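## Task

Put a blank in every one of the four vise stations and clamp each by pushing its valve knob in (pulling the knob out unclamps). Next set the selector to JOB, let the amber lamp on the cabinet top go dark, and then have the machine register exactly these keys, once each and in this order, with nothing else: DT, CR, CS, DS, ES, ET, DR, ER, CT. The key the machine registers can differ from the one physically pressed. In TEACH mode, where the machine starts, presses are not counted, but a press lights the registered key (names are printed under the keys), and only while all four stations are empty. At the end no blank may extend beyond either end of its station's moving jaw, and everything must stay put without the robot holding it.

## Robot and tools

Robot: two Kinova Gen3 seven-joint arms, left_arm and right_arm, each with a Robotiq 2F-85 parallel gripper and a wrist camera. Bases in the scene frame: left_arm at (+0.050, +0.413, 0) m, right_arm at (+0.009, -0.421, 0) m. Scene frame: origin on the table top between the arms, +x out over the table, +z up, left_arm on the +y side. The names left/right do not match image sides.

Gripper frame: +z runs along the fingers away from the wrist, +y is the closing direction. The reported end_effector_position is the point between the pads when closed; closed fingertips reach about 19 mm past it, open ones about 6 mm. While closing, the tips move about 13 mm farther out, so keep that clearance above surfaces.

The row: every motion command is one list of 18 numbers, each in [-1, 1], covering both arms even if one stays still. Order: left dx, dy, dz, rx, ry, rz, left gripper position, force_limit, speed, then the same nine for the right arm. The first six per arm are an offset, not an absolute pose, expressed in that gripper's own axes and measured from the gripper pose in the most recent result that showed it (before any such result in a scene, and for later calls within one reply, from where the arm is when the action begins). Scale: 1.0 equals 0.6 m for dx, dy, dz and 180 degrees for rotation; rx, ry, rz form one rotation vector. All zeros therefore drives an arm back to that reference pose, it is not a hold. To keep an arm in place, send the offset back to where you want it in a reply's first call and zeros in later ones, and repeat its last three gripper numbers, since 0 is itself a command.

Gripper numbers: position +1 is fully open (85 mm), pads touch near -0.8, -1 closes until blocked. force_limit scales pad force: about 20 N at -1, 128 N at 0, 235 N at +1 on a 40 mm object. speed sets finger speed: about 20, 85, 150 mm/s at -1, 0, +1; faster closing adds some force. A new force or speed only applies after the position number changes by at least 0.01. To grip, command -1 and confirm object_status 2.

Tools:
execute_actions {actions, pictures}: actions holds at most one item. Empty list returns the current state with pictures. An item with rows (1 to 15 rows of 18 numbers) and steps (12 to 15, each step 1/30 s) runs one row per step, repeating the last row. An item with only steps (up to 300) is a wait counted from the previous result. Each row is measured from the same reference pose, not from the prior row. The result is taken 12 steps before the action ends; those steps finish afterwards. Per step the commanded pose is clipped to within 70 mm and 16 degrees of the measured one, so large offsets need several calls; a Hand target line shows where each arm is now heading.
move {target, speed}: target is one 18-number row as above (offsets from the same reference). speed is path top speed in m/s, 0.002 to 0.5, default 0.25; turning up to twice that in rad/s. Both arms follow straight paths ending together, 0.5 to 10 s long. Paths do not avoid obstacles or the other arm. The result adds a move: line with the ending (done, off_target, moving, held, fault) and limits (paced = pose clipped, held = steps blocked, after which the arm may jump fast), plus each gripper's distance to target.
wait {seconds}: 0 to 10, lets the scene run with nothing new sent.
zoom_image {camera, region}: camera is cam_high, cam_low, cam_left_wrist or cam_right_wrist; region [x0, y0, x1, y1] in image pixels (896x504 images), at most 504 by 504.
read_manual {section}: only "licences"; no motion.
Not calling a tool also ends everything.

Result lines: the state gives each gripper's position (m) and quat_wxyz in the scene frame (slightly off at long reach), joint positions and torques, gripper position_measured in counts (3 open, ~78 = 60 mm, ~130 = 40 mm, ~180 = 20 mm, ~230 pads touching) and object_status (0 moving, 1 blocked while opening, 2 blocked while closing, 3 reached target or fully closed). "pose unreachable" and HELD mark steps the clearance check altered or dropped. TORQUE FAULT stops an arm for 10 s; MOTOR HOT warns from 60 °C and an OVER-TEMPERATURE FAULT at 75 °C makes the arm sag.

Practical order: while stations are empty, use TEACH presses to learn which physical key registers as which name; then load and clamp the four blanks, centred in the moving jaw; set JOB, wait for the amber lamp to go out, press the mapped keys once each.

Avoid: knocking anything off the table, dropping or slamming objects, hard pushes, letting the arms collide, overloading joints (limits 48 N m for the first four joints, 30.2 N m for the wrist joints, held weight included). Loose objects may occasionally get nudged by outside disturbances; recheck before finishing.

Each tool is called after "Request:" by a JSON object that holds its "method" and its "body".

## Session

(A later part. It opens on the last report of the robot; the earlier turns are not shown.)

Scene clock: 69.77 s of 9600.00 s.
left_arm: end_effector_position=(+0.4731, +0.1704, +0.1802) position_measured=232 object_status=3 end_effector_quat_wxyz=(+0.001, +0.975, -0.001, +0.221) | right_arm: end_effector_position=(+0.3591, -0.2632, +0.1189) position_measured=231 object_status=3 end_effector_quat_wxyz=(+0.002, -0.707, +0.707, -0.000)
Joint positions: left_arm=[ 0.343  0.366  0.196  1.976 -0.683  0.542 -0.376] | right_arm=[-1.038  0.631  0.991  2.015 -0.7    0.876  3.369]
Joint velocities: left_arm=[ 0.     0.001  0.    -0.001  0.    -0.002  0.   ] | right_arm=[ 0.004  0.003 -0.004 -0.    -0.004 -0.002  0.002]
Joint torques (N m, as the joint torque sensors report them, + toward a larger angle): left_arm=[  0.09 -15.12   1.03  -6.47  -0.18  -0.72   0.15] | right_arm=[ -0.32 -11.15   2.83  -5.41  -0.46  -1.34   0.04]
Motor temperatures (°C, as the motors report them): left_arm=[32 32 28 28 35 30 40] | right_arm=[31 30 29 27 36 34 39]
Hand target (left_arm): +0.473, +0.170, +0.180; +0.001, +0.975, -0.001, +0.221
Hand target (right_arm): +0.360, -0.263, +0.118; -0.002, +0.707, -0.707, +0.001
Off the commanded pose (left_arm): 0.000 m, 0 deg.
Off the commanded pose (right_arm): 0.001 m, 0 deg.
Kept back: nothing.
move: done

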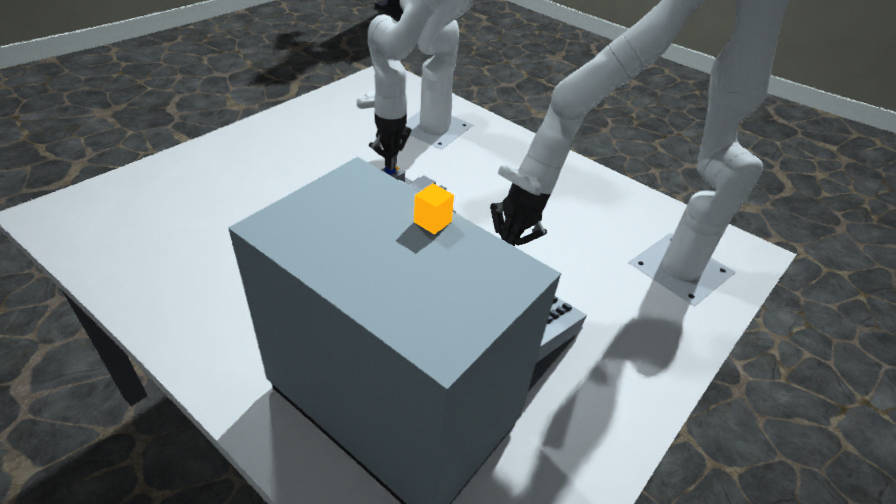

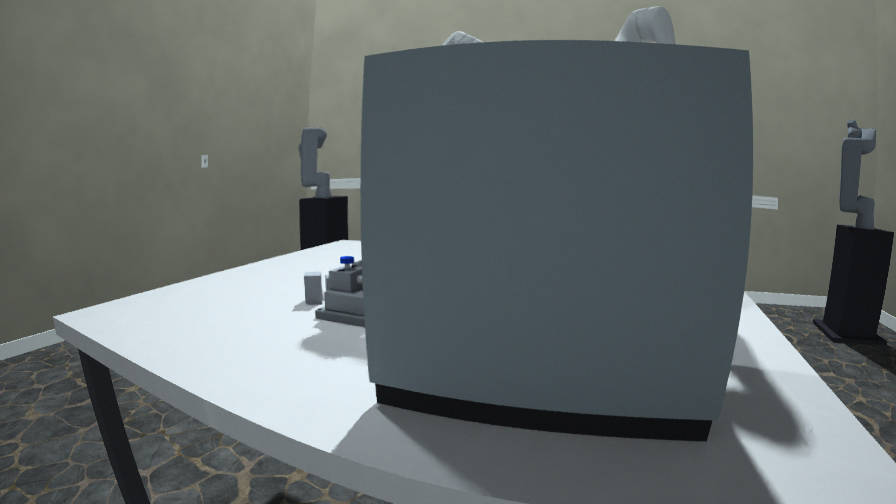

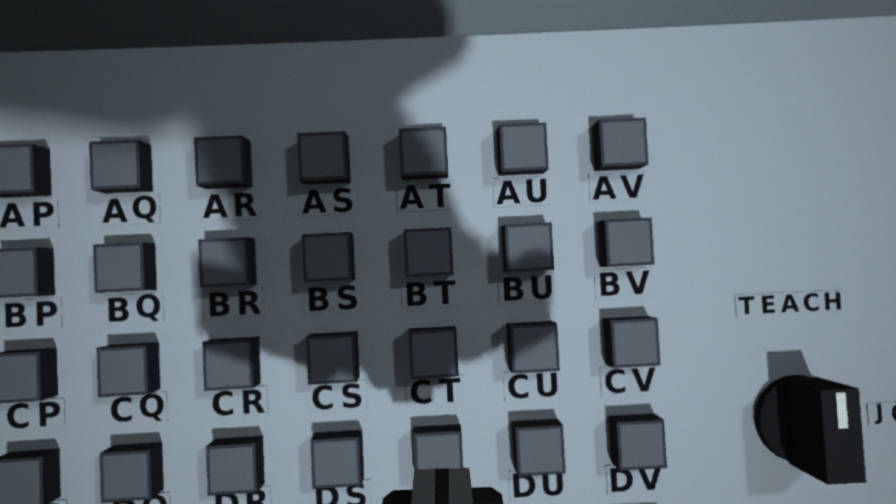

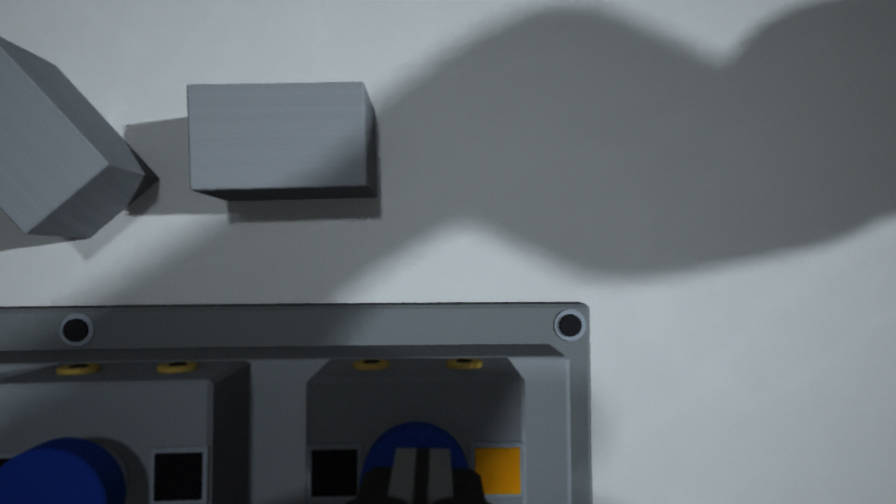

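Request:
{"method": "move", "body": {"target": [0,0,0,0,0,0,-1,0,1,0,0,-0.04,0,0,0,-1,-0.5,1], "speed": 0.1}}

Request:
{"method": "move", "body": {"target": [0,0,0,0,0,0,-1,0,1,0.167,-0.086,0.03,0,0,-0.011,0.65,-0.5,1], "speed": 0.15}}

Request:
{"method": "move", "body": {"target": [0,0,0,0,0,0,-1,0,1,0,0,0.105,0,0,0,0.65,-0.5,1], "speed": 0.15}}

Scene clock: 71.50 s of 9600.00 s.
left_arm: end_effector_position=(+0.4731, +0.1704, +0.1802) position_measured=232 object_status=3 end_effector_quat_wxyz=(+0.001, +0.975, -0.001, +0.221) | right_arm: end_effector_position=(+0.3590, -0.2633, +0.1428) position_measured=231 object_status=3 end_effector_quat_wxyz=(+0.002, -0.707, +0.707, -0.000)
Joint positions: left_arm=[ 0.343  0.366  0.196  1.976 -0.683  0.542 -0.376] | right_arm=[-1.075  0.592  1.042  1.985 -0.644  0.935  3.324]
Joint velocities: left_arm=[-0.001  0.     0.     0.001 -0.001  0.001  0.   ] | right_arm=[-0.004 -0.004  0.002 -0.001  0.002  0.003 -0.003]
Joint torques (N m, as the joint torque sensors report them, + toward a larger angle): left_arm=[  0.1  -15.16   1.05  -6.53  -0.16  -0.73   0.17] | right_arm=[  0.12 -12.36   3.09  -5.64  -0.25  -0.5    0.02]
Motor temperatures (°C, as the motors report them): left_arm=[32 32 28 28 35 30 40] | right_arm=[31 30 29 27 36 34 39]
Hand target (left_arm): +0.473, +0.170, +0.180; +0.001, +0.975, -0.001, +0.221
Hand target (right_arm): +0.359, -0.263, +0.143; -0.002, +0.707, -0.707, +0.000
Off the commanded pose (left_arm): 0.000 m, 0 deg.
Off the commanded pose (right_arm): 0.000 m, 0 deg.
Kept back: nothing.
move: done

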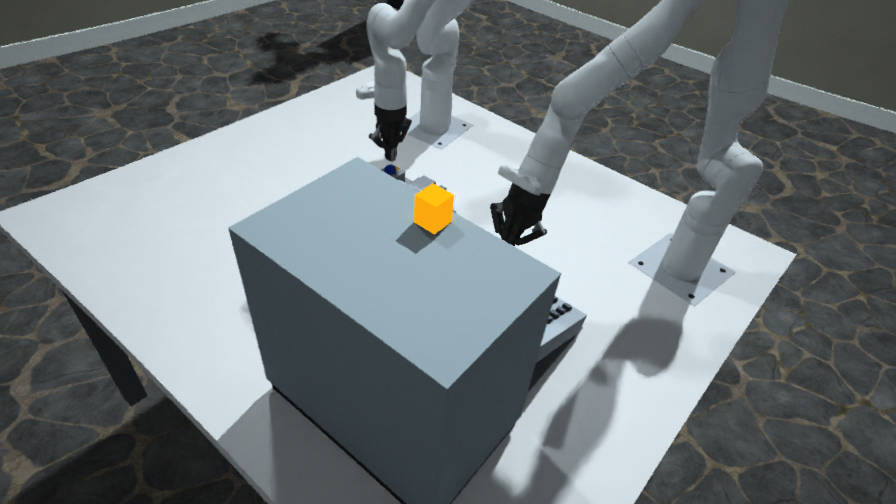

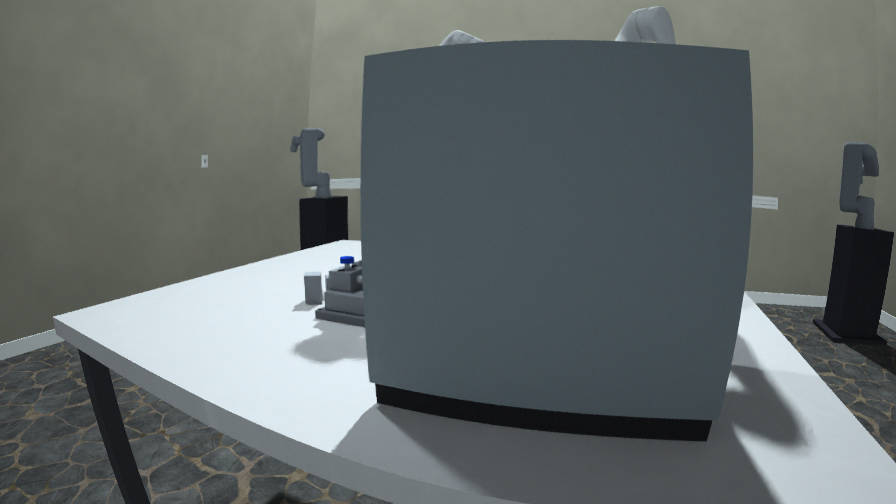

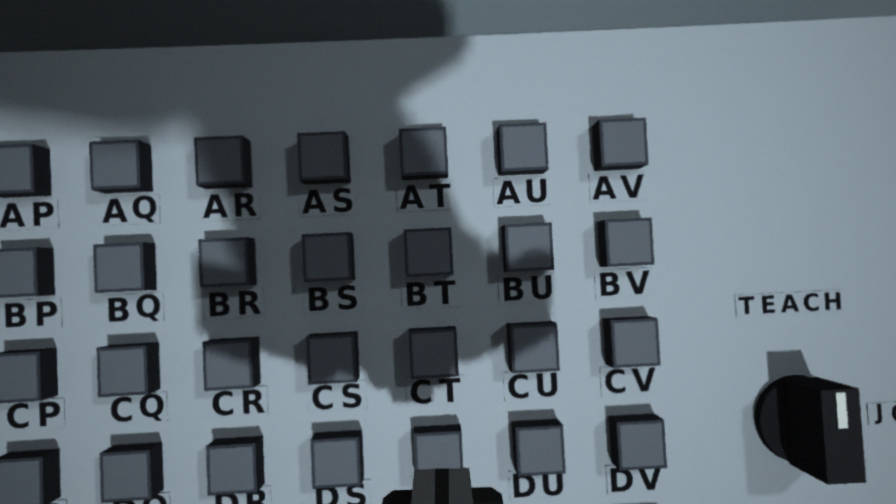

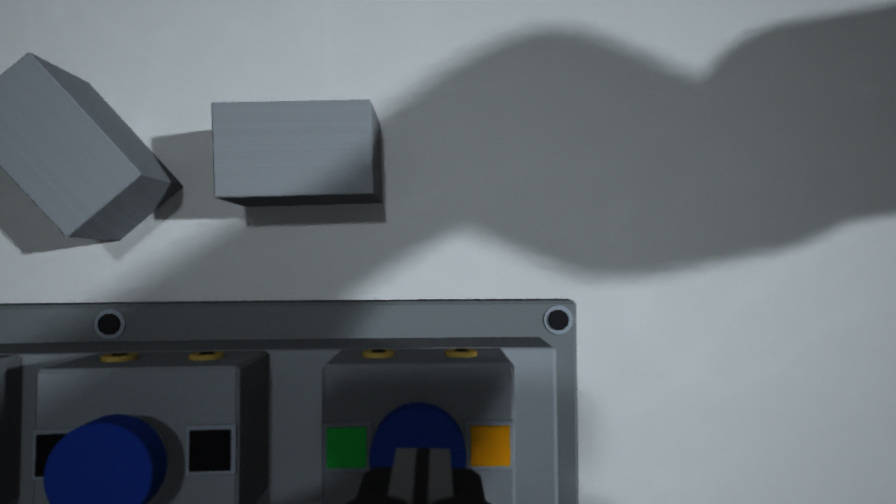

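Scene clock: 72.80 s of 9600.00 s.
left_arm: end_effector_position=(+0.4731, +0.1704, +0.1802) position_measured=232 object_status=3 end_effector_quat_wxyz=(+0.001, +0.975, -0.001, +0.221) | right_arm: end_effector_position=(+0.4113, -0.3633, +0.1250) position_measured=48 object_status=3 end_effector_quat_wxyz=(-0.002, +0.719, -0.695, +0.001)
Joint positions: left_arm=[ 0.343  0.366  0.196  1.976 -0.683  0.542 -0.376] | right_arm=[-0.719  0.644  0.957  1.935 -0.671  0.914  3.639]
Joint velocities: left_arm=[-0.    -0.    -0.    -0.001  0.001 -0.001  0.   ] | right_arm=[ 0.008  0.002  0.001 -0.001 -0.001  0.001  0.002]
Joint torques (N m, as the joint torque sensors report them, + toward a larger angle): left_arm=[  0.08 -15.09   1.08  -6.44  -0.18  -0.76   0.17] | right_arm=[ -0.23 -13.48   3.65  -5.21   0.04  -0.35  -0.06]
Motor temperatures (°C, as the motors report them): left_arm=[32 32 28 28 35 30 40] | right_arm=[31 30 29 27 36 34 39]
Hand target (left_arm): +0.473, +0.170, +0.180; +0.001, +0.975, -0.001, +0.221
Hand target (right_arm): +0.411, -0.364, +0.125; -0.002, +0.719, -0.695, +0.001
Off the commanded pose (left_arm): 0.000 m, 0 deg.
Off the commanded pose (right_arm): 0.001 m, 0 deg.
Kept back: nothing.
move: done

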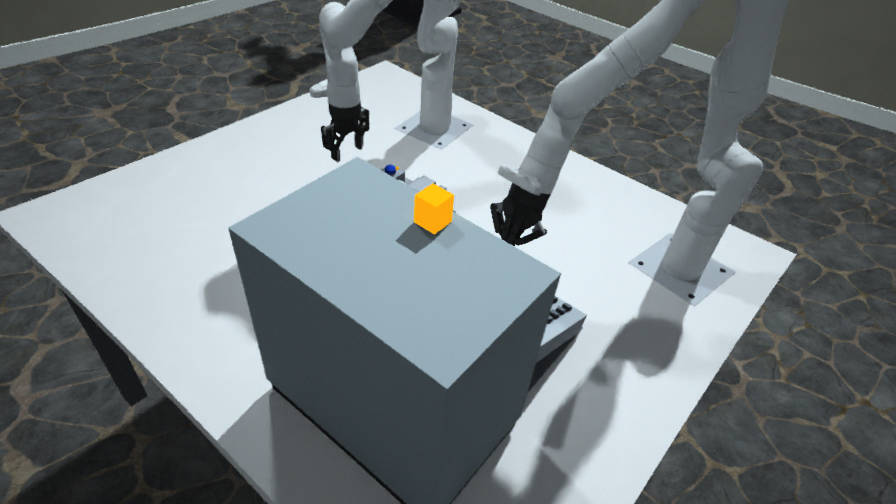

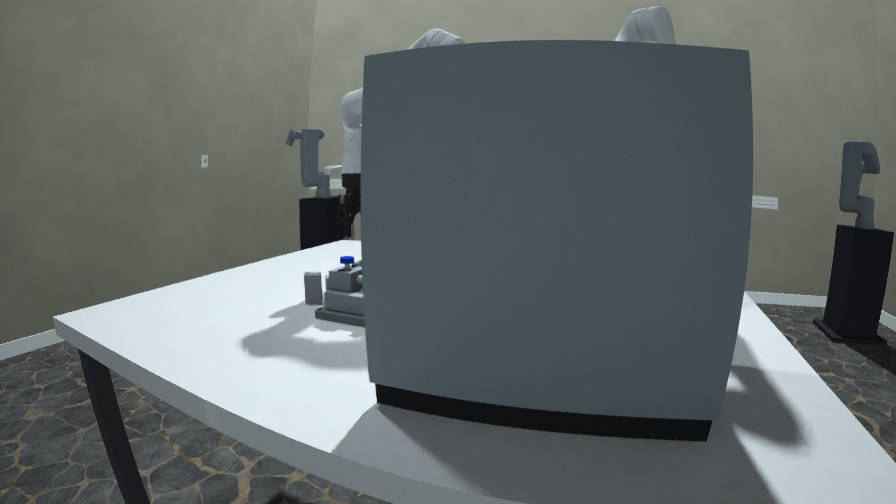

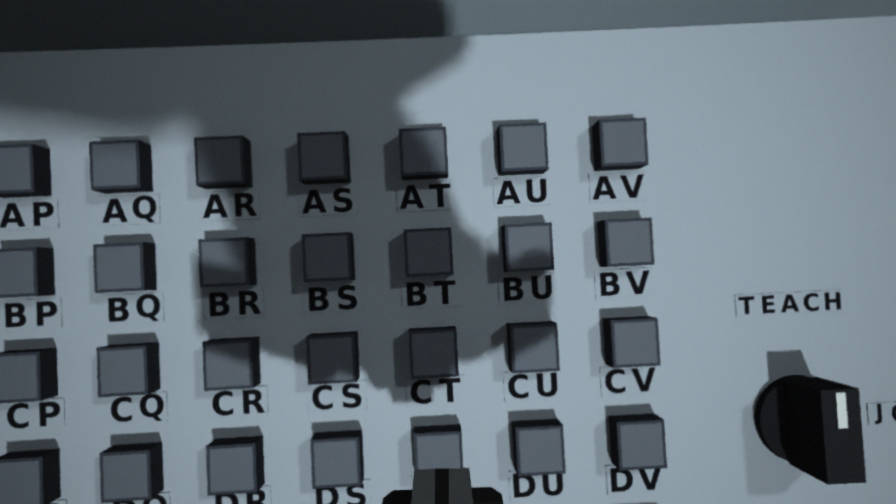

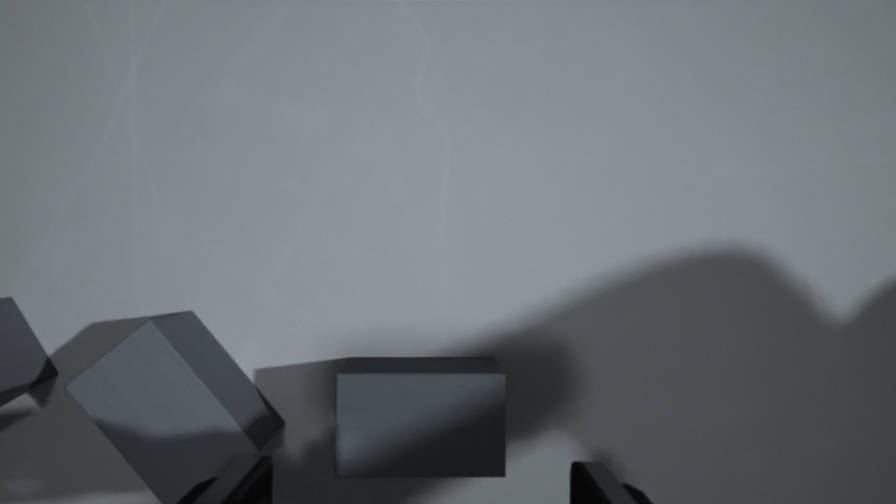

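Scene clock: 73.70 s of 9600.00 s.
left_arm: end_effector_position=(+0.4731, +0.1704, +0.1802) position_measured=232 object_status=3 end_effector_quat_wxyz=(+0.001, +0.975, -0.001, +0.221) | right_arm: end_effector_position=(+0.4115, -0.3631, +0.0622) position_measured=48 object_status=3 end_effector_quat_wxyz=(-0.002, +0.719, -0.695, +0.001)
Joint positions: left_arm=[ 0.343  0.366  0.196  1.976 -0.683  0.542 -0.376] | right_arm=[-0.635  0.749  0.833  1.994 -0.816  0.767  3.753]
Joint velocities: left_arm=[ 0.001 -0.     0.     0.    -0.001 -0.002 -0.   ] | right_arm=[ 0.006  0.005 -0.002  0.001 -0.002 -0.003  0.002]
Joint torques (N m, as the joint torque sensors report them, + toward a larger angle): left_arm=[  0.1  -15.12   1.05  -6.47  -0.17  -0.77   0.16] | right_arm=[ -0.14 -15.05   3.81  -3.87  -0.04  -0.27   0.22]
Motor temperatures (°C, as the motors report them): left_arm=[32 32 28 28 35 30 40] | right_arm=[31 30 29 27 36 34 39]
Hand target (left_arm): +0.473, +0.170, +0.180; +0.001, +0.975, -0.001, +0.221
Hand target (right_arm): +0.412, -0.363, +0.062; -0.002, +0.719, -0.695, +0.001
Off the commanded pose (left_arm): 0.000 m, 0 deg.
Off the commanded pose (right_arm): 0.000 m, 0 deg.
Kept back: nothing.
move: done

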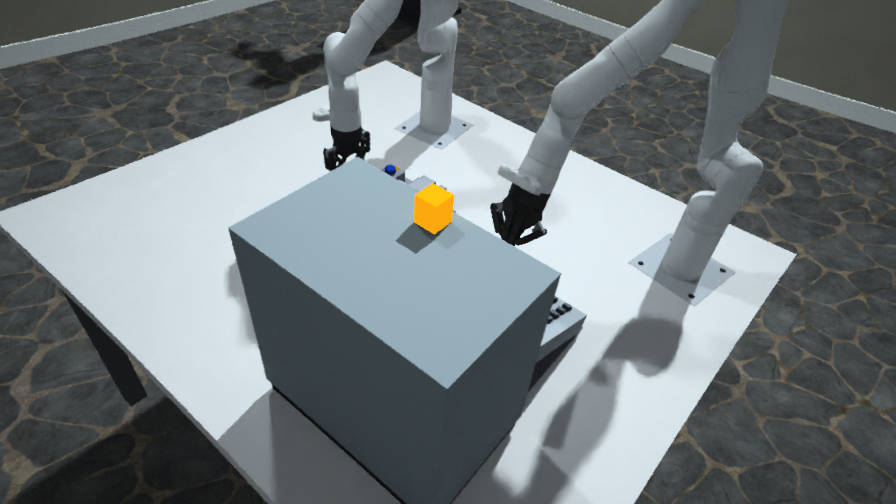

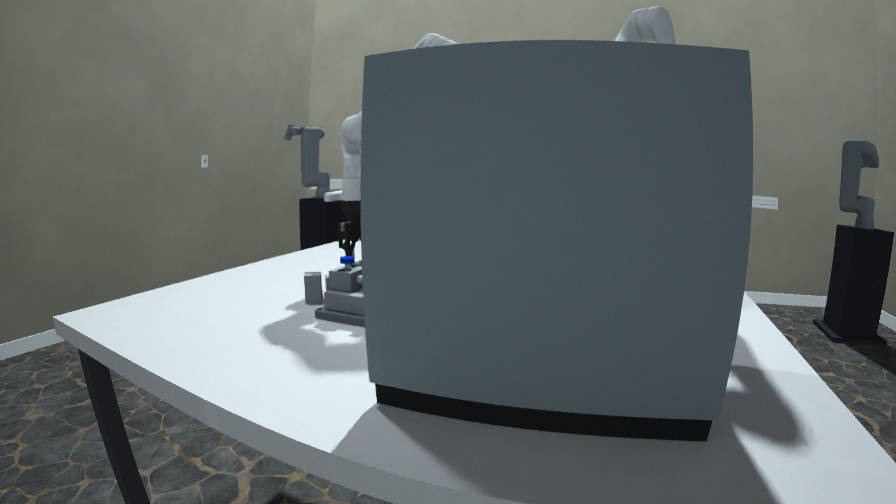

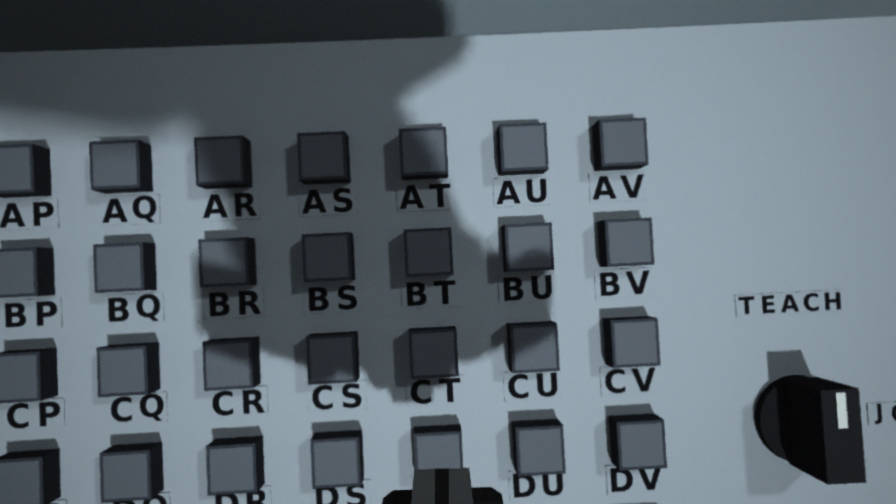

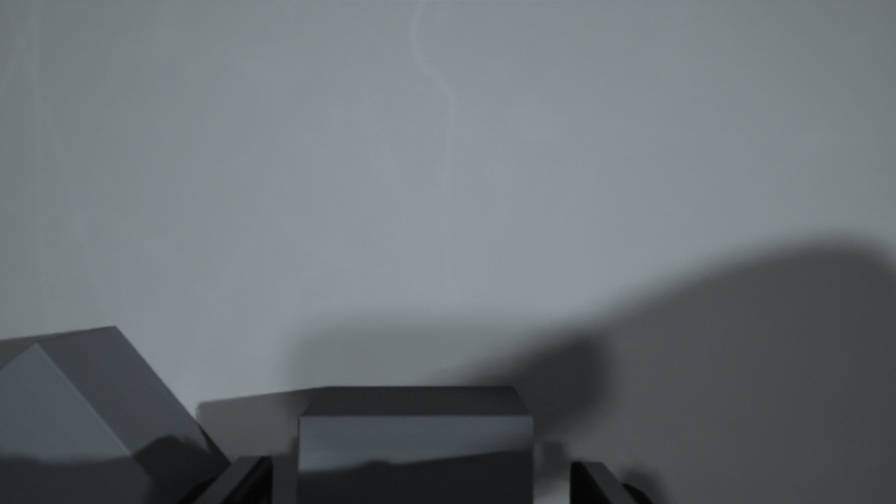

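Request:
{"method": "move", "body": {"target": [0,0,0,0,0,0,-1,0,1,0,-0.0025,0.052,0,0,0,0.65,-0.5,1], "speed": 0.08}}

Request:
{"method": "execute_actions", "body": {"actions": [{"rows":[[0,0,0,0,0,0,-1,0,1,0,0,0,0,0,0,-1,-0.5,-0.5]],"steps":15}]}}

Request:
{"method": "move", "body": {"target": [0,0,0,0,0,0,-1,0,1,0,0,-0.21,0,0,0.006,-1,-0.5,-0.5], "speed": 0.2}}

Request:
{"method": "move", "body": {"target": [0,0,0,0,0,0,-1,0,1,-0.339,-0.055,0.01,0,0,0,-1,-0.5,-0.5], "speed": 0.2}}

Scene clock: 75.60 s of 9600.00 s.
left_arm: end_effector_position=(+0.4731, +0.1704, +0.1802) position_measured=232 object_status=3 end_effector_quat_wxyz=(+0.001, +0.975, -0.001, +0.221) | right_arm: end_effector_position=(+0.4131, -0.3629, +0.0312) position_measured=48 object_status=3 end_effector_quat_wxyz=(-0.002, +0.719, -0.695, +0.001)
Joint positions: left_arm=[ 0.343  0.366  0.196  1.976 -0.683  0.542 -0.376] | right_arm=[-0.59   0.805  0.763  2.006 -0.89   0.698  3.811]
Joint velocities: left_arm=[-0.    -0.     0.     0.     0.001 -0.     0.   ] | right_arm=[ 0.005  0.004 -0.001  0.001 -0.003 -0.002  0.002]
Joint torques (N m, as the joint torque sensors report them, + toward a larger angle): left_arm=[  0.09 -15.12   1.04  -6.51  -0.21  -0.73   0.18] | right_arm=[ -0.18 -15.6    3.69  -3.33   0.27  -0.46   0.09]
Motor temperatures (°C, as the motors report them): left_arm=[32 32 28 28 35 30 40] | right_arm=[31 30 29 27 36 34 39]
Hand target (left_arm): +0.473, +0.170, +0.180; +0.001, +0.975, -0.001, +0.221
Hand target (right_arm): +0.413, -0.363, +0.031; -0.002, +0.719, -0.695, +0.001
Off the commanded pose (left_arm): 0.000 m, 0 deg.
Off the commanded pose (right_arm): 0.000 m, 0 deg.
Kept back: nothing.
move: done

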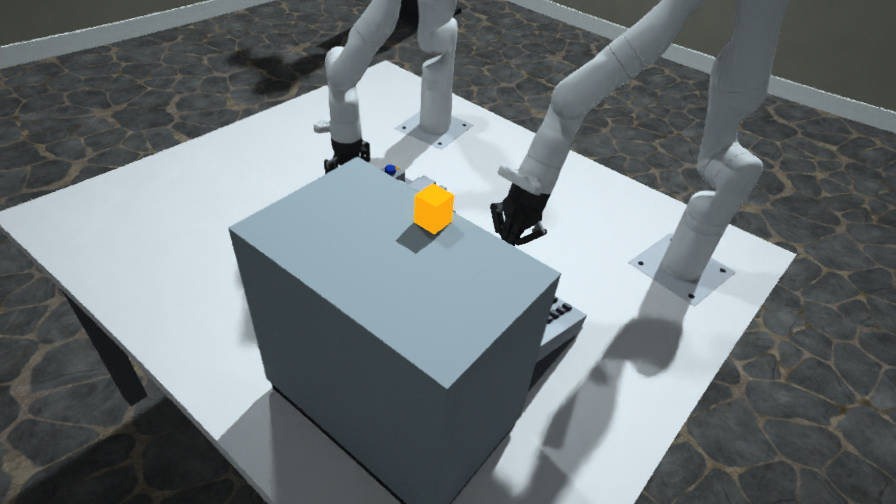

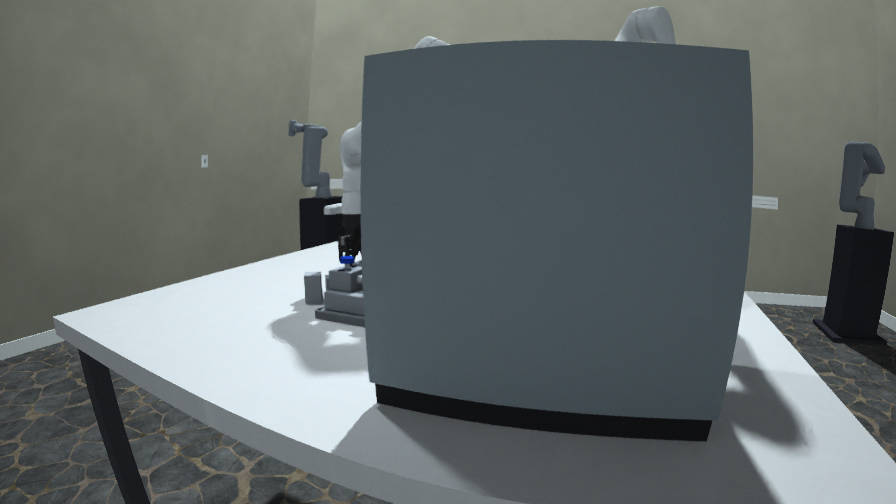

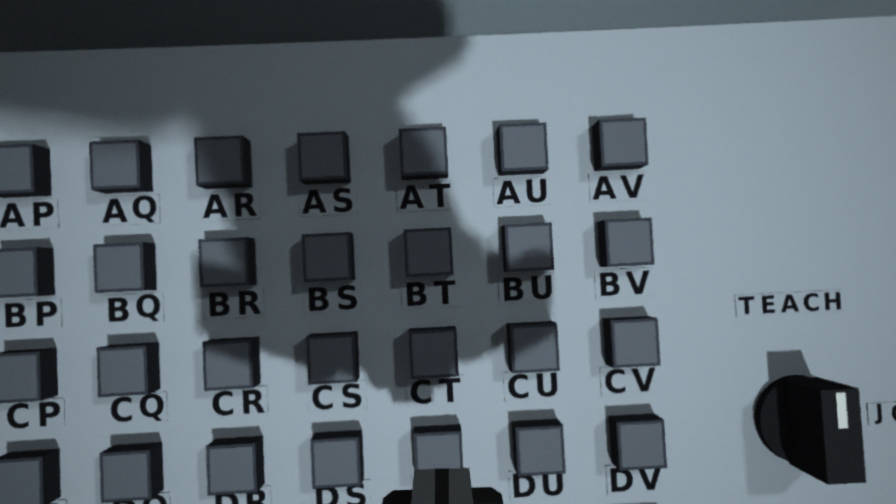

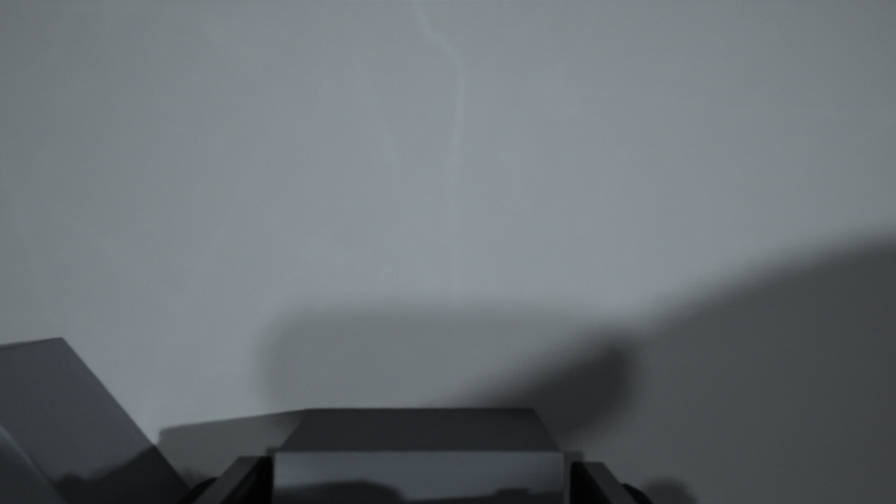

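Scene clock: 75.70 s of 9600.00 s.
left_arm: end_effector_position=(+0.4731, +0.1704, +0.1802) position_measured=232 object_status=3 end_effector_quat_wxyz=(+0.001, +0.975, -0.001, +0.221) | right_arm: end_effector_position=(+0.4132, -0.3629, +0.0312) position_measured=51 object_status=0 end_effector_quat_wxyz=(-0.002, +0.719, -0.694, +0.001)
Joint positions: left_arm=[ 0.343  0.366  0.196  1.976 -0.683  0.542 -0.376] | right_arm=[-0.59   0.805  0.763  2.006 -0.89   0.698  3.811]
Joint velocities: left_arm=[ 0.    -0.001  0.    -0.    -0.001 -0.002 -0.   ] | right_arm=[-0.    -0.     0.001 -0.001  0.     0.001 -0.001]
Joint torques (N m, as the joint torque sensors report them, + toward a larger angle): left_arm=[  0.08 -15.14   1.09  -6.38  -0.24  -0.75   0.17] | right_arm=[ -0.29 -15.53   3.71  -3.26  -0.02  -0.15   0.04]
Motor temperatures (°C, as the motors report them): left_arm=[32 32 28 28 35 30 40] | right_arm=[31 30 29 27 36 34 39]
Steps of this call (steps 1 to 3: the first 3 steps of this action). Readings (end_effector_position | what the end effector reports):
1: left_arm (+0.4731, +0.1704, +0.1802) | right_arm (+0.4132, -0.3629, +0.0311) | left_arm position_measured=232 object_status=3 | right_arm position_measured=48 object_status=0
2: left_arm (+0.4731, +0.1704, +0.1802) | right_arm (+0.4132, -0.3629, +0.0312) | left_arm position_measured=232 object_status=3 | right_arm position_measured=48 object_status=0
3: the state above

Scene clock: 77.30 s of 9600.00 s.
left_arm: end_effector_position=(+0.4731, +0.1704, +0.1802) position_measured=232 object_status=3 end_effector_quat_wxyz=(+0.001, +0.975, -0.001, +0.221) | right_arm: end_effector_position=(+0.4128, -0.3629, +0.1574) position_measured=79 object_status=2 end_effector_quat_wxyz=(+0.002, -0.713, +0.701, -0.001)
Joint positions: left_arm=[ 0.343  0.366  0.196  1.976 -0.683  0.542 -0.376] | right_arm=[-0.753  0.593  1.004  1.889 -0.602  0.992  3.562]
Joint velocities: left_arm=[-0.001 -0.     0.001 -0.001 -0.     0.001 -0.   ] | right_arm=[-0.004 -0.002  0.001 -0.001  0.002  0.002 -0.001]
Joint torques (N m, as the joint torque sensors report them, + toward a larger angle): left_arm=[  0.15 -15.15   1.13  -6.42  -0.17  -0.74   0.18] | right_arm=[  0.05 -13.63   4.04  -6.17   0.08  -0.11   0.25]
Motor temperatures (°C, as the motors report them): left_arm=[32 32 28 28 35 30 40] | right_arm=[31 30 29 27 36 34 39]
Hand target (left_arm): +0.473, +0.170, +0.180; +0.001, +0.975, -0.001, +0.221
Hand target (right_arm): +0.413, -0.363, +0.158; -0.003, +0.713, -0.701, +0.001
Off your previous action's commanded pose (left_arm): 0.000 m, 0 deg at its last step (step 12 of this call).
Off your previous action's commanded pose (right_arm): 0.000 m, 0 deg at its last step (step 12 of this call).
Off the commanded pose (left_arm): 0.000 m, 0 deg.
Off the commanded pose (right_arm): 0.000 m, 0 deg.
Kept back: nothing.
move: done

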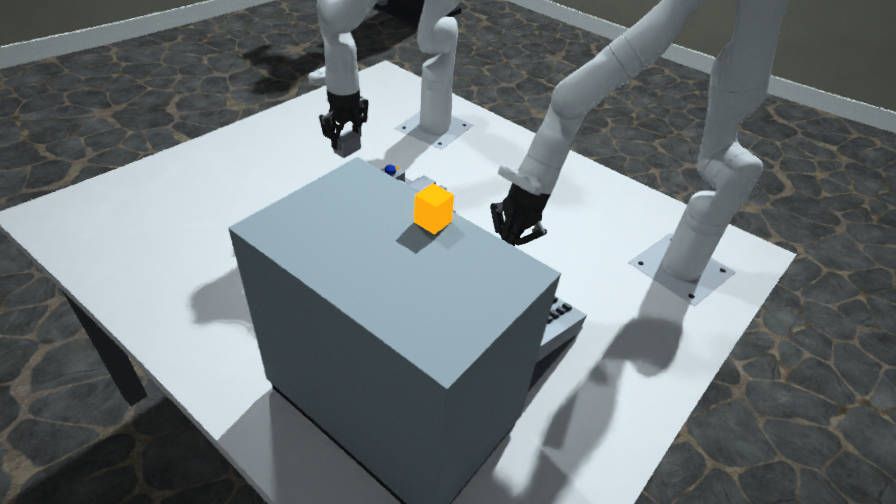

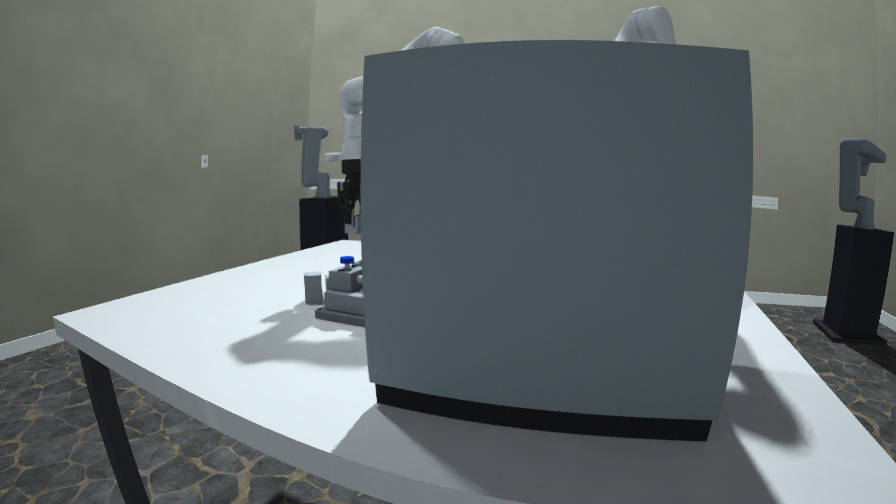

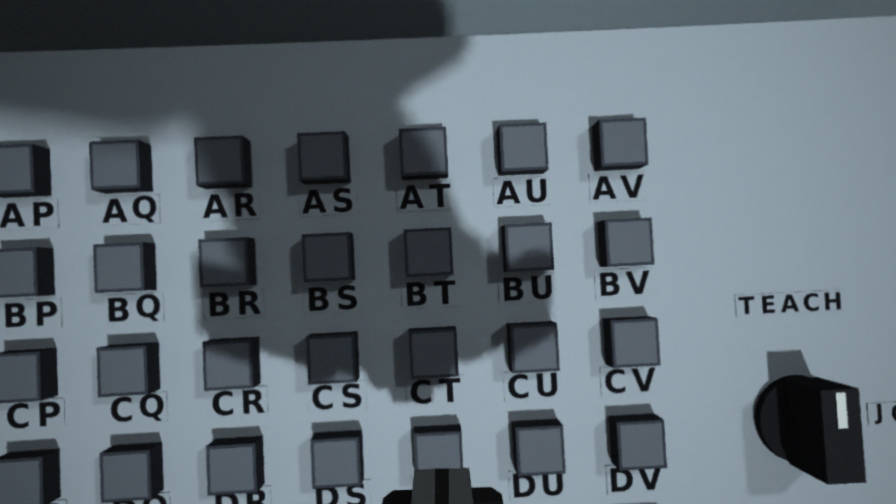

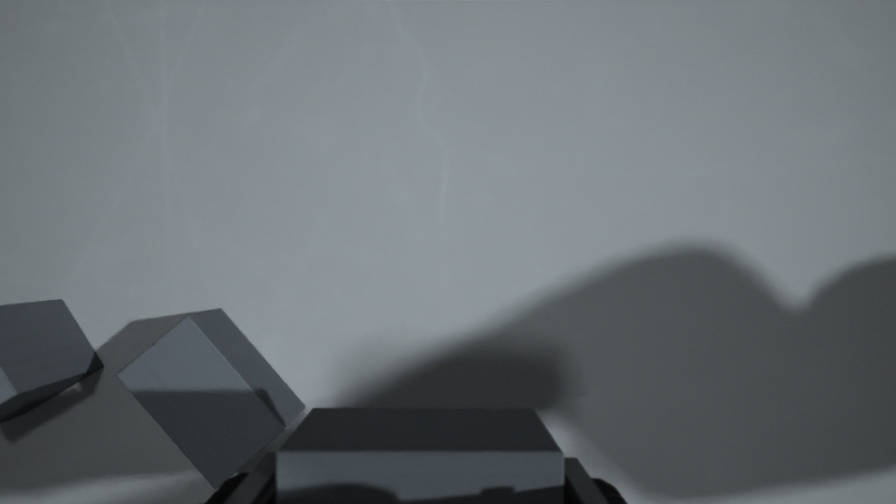

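Scene clock: 78.80 s of 9600.00 s.
left_arm: end_effector_position=(+0.4731, +0.1704, +0.1802) position_measured=232 object_status=3 end_effector_quat_wxyz=(+0.001, +0.975, -0.001, +0.221) | right_arm: end_effector_position=(+0.4410, -0.1586, +0.1517) position_measured=79 object_status=2 end_effector_quat_wxyz=(+0.003, -0.713, +0.701, +0.000)
Joint positions: left_arm=[ 0.343  0.366  0.196  1.976 -0.683  0.542 -0.376] | right_arm=[-1.004  0.787  0.949  1.555 -0.683  1.154  3.131]
Joint velocities: left_arm=[-0.     0.     0.    -0.     0.     0.001  0.001] | right_arm=[-0.001  0.008 -0.001 -0.006  0.     0.003 -0.005]
Joint torques (N m, as the joint torque sensors report them, + toward a larger angle): left_arm=[  0.11 -15.11   1.09  -6.36  -0.22  -0.69   0.2 ] | right_arm=[ -0.48 -18.38   5.23  -6.87   0.    -0.18   0.13]
Motor temperatures (°C, as the motors report them): left_arm=[32 32 28 28 35 30 40] | right_arm=[31 30 29 27 36 34 39]
Hand target (left_arm): +0.473, +0.170, +0.180; +0.001, +0.975, -0.001, +0.221
Hand target (right_arm): +0.441, -0.159, +0.151; -0.002, +0.713, -0.701, -0.000
Off the commanded pose (left_arm): 0.000 m, 0 deg.
Off the commanded pose (right_arm): 0.001 m, 0 deg.
Kept back: nothing.
move: done

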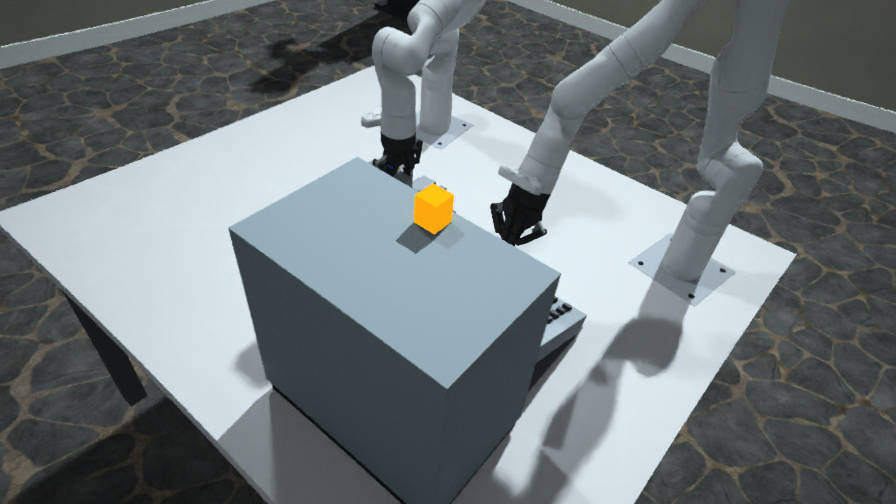

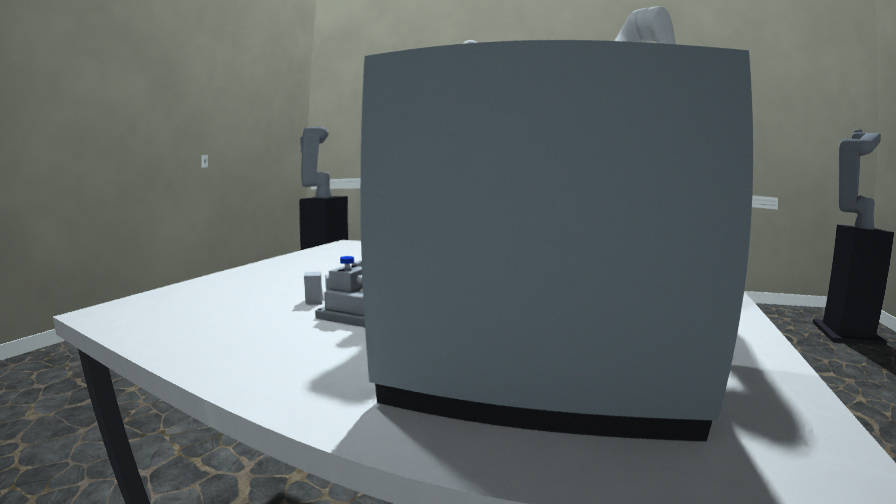

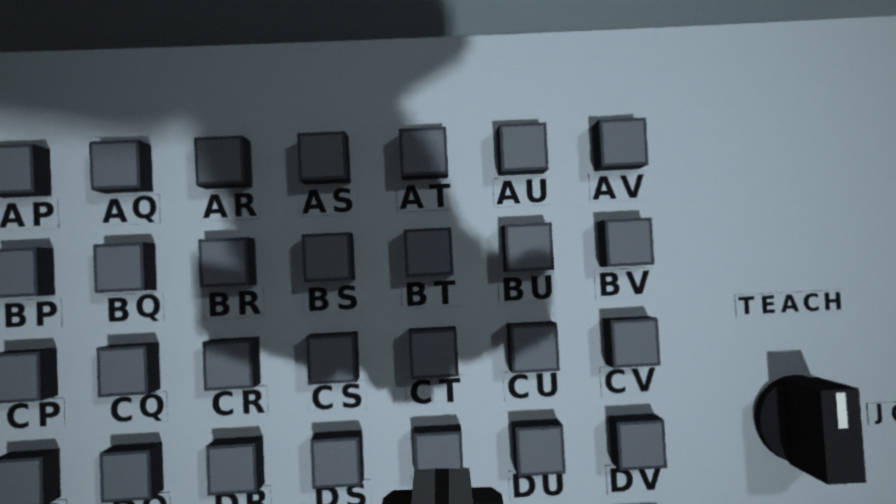

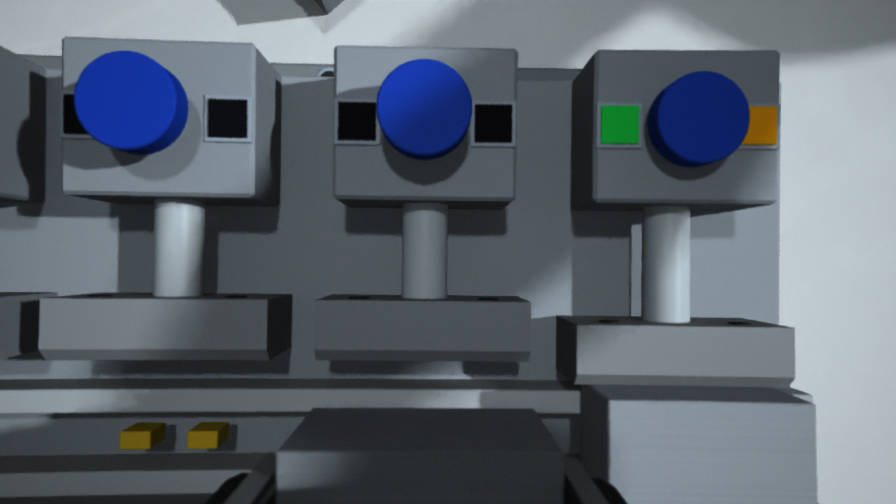

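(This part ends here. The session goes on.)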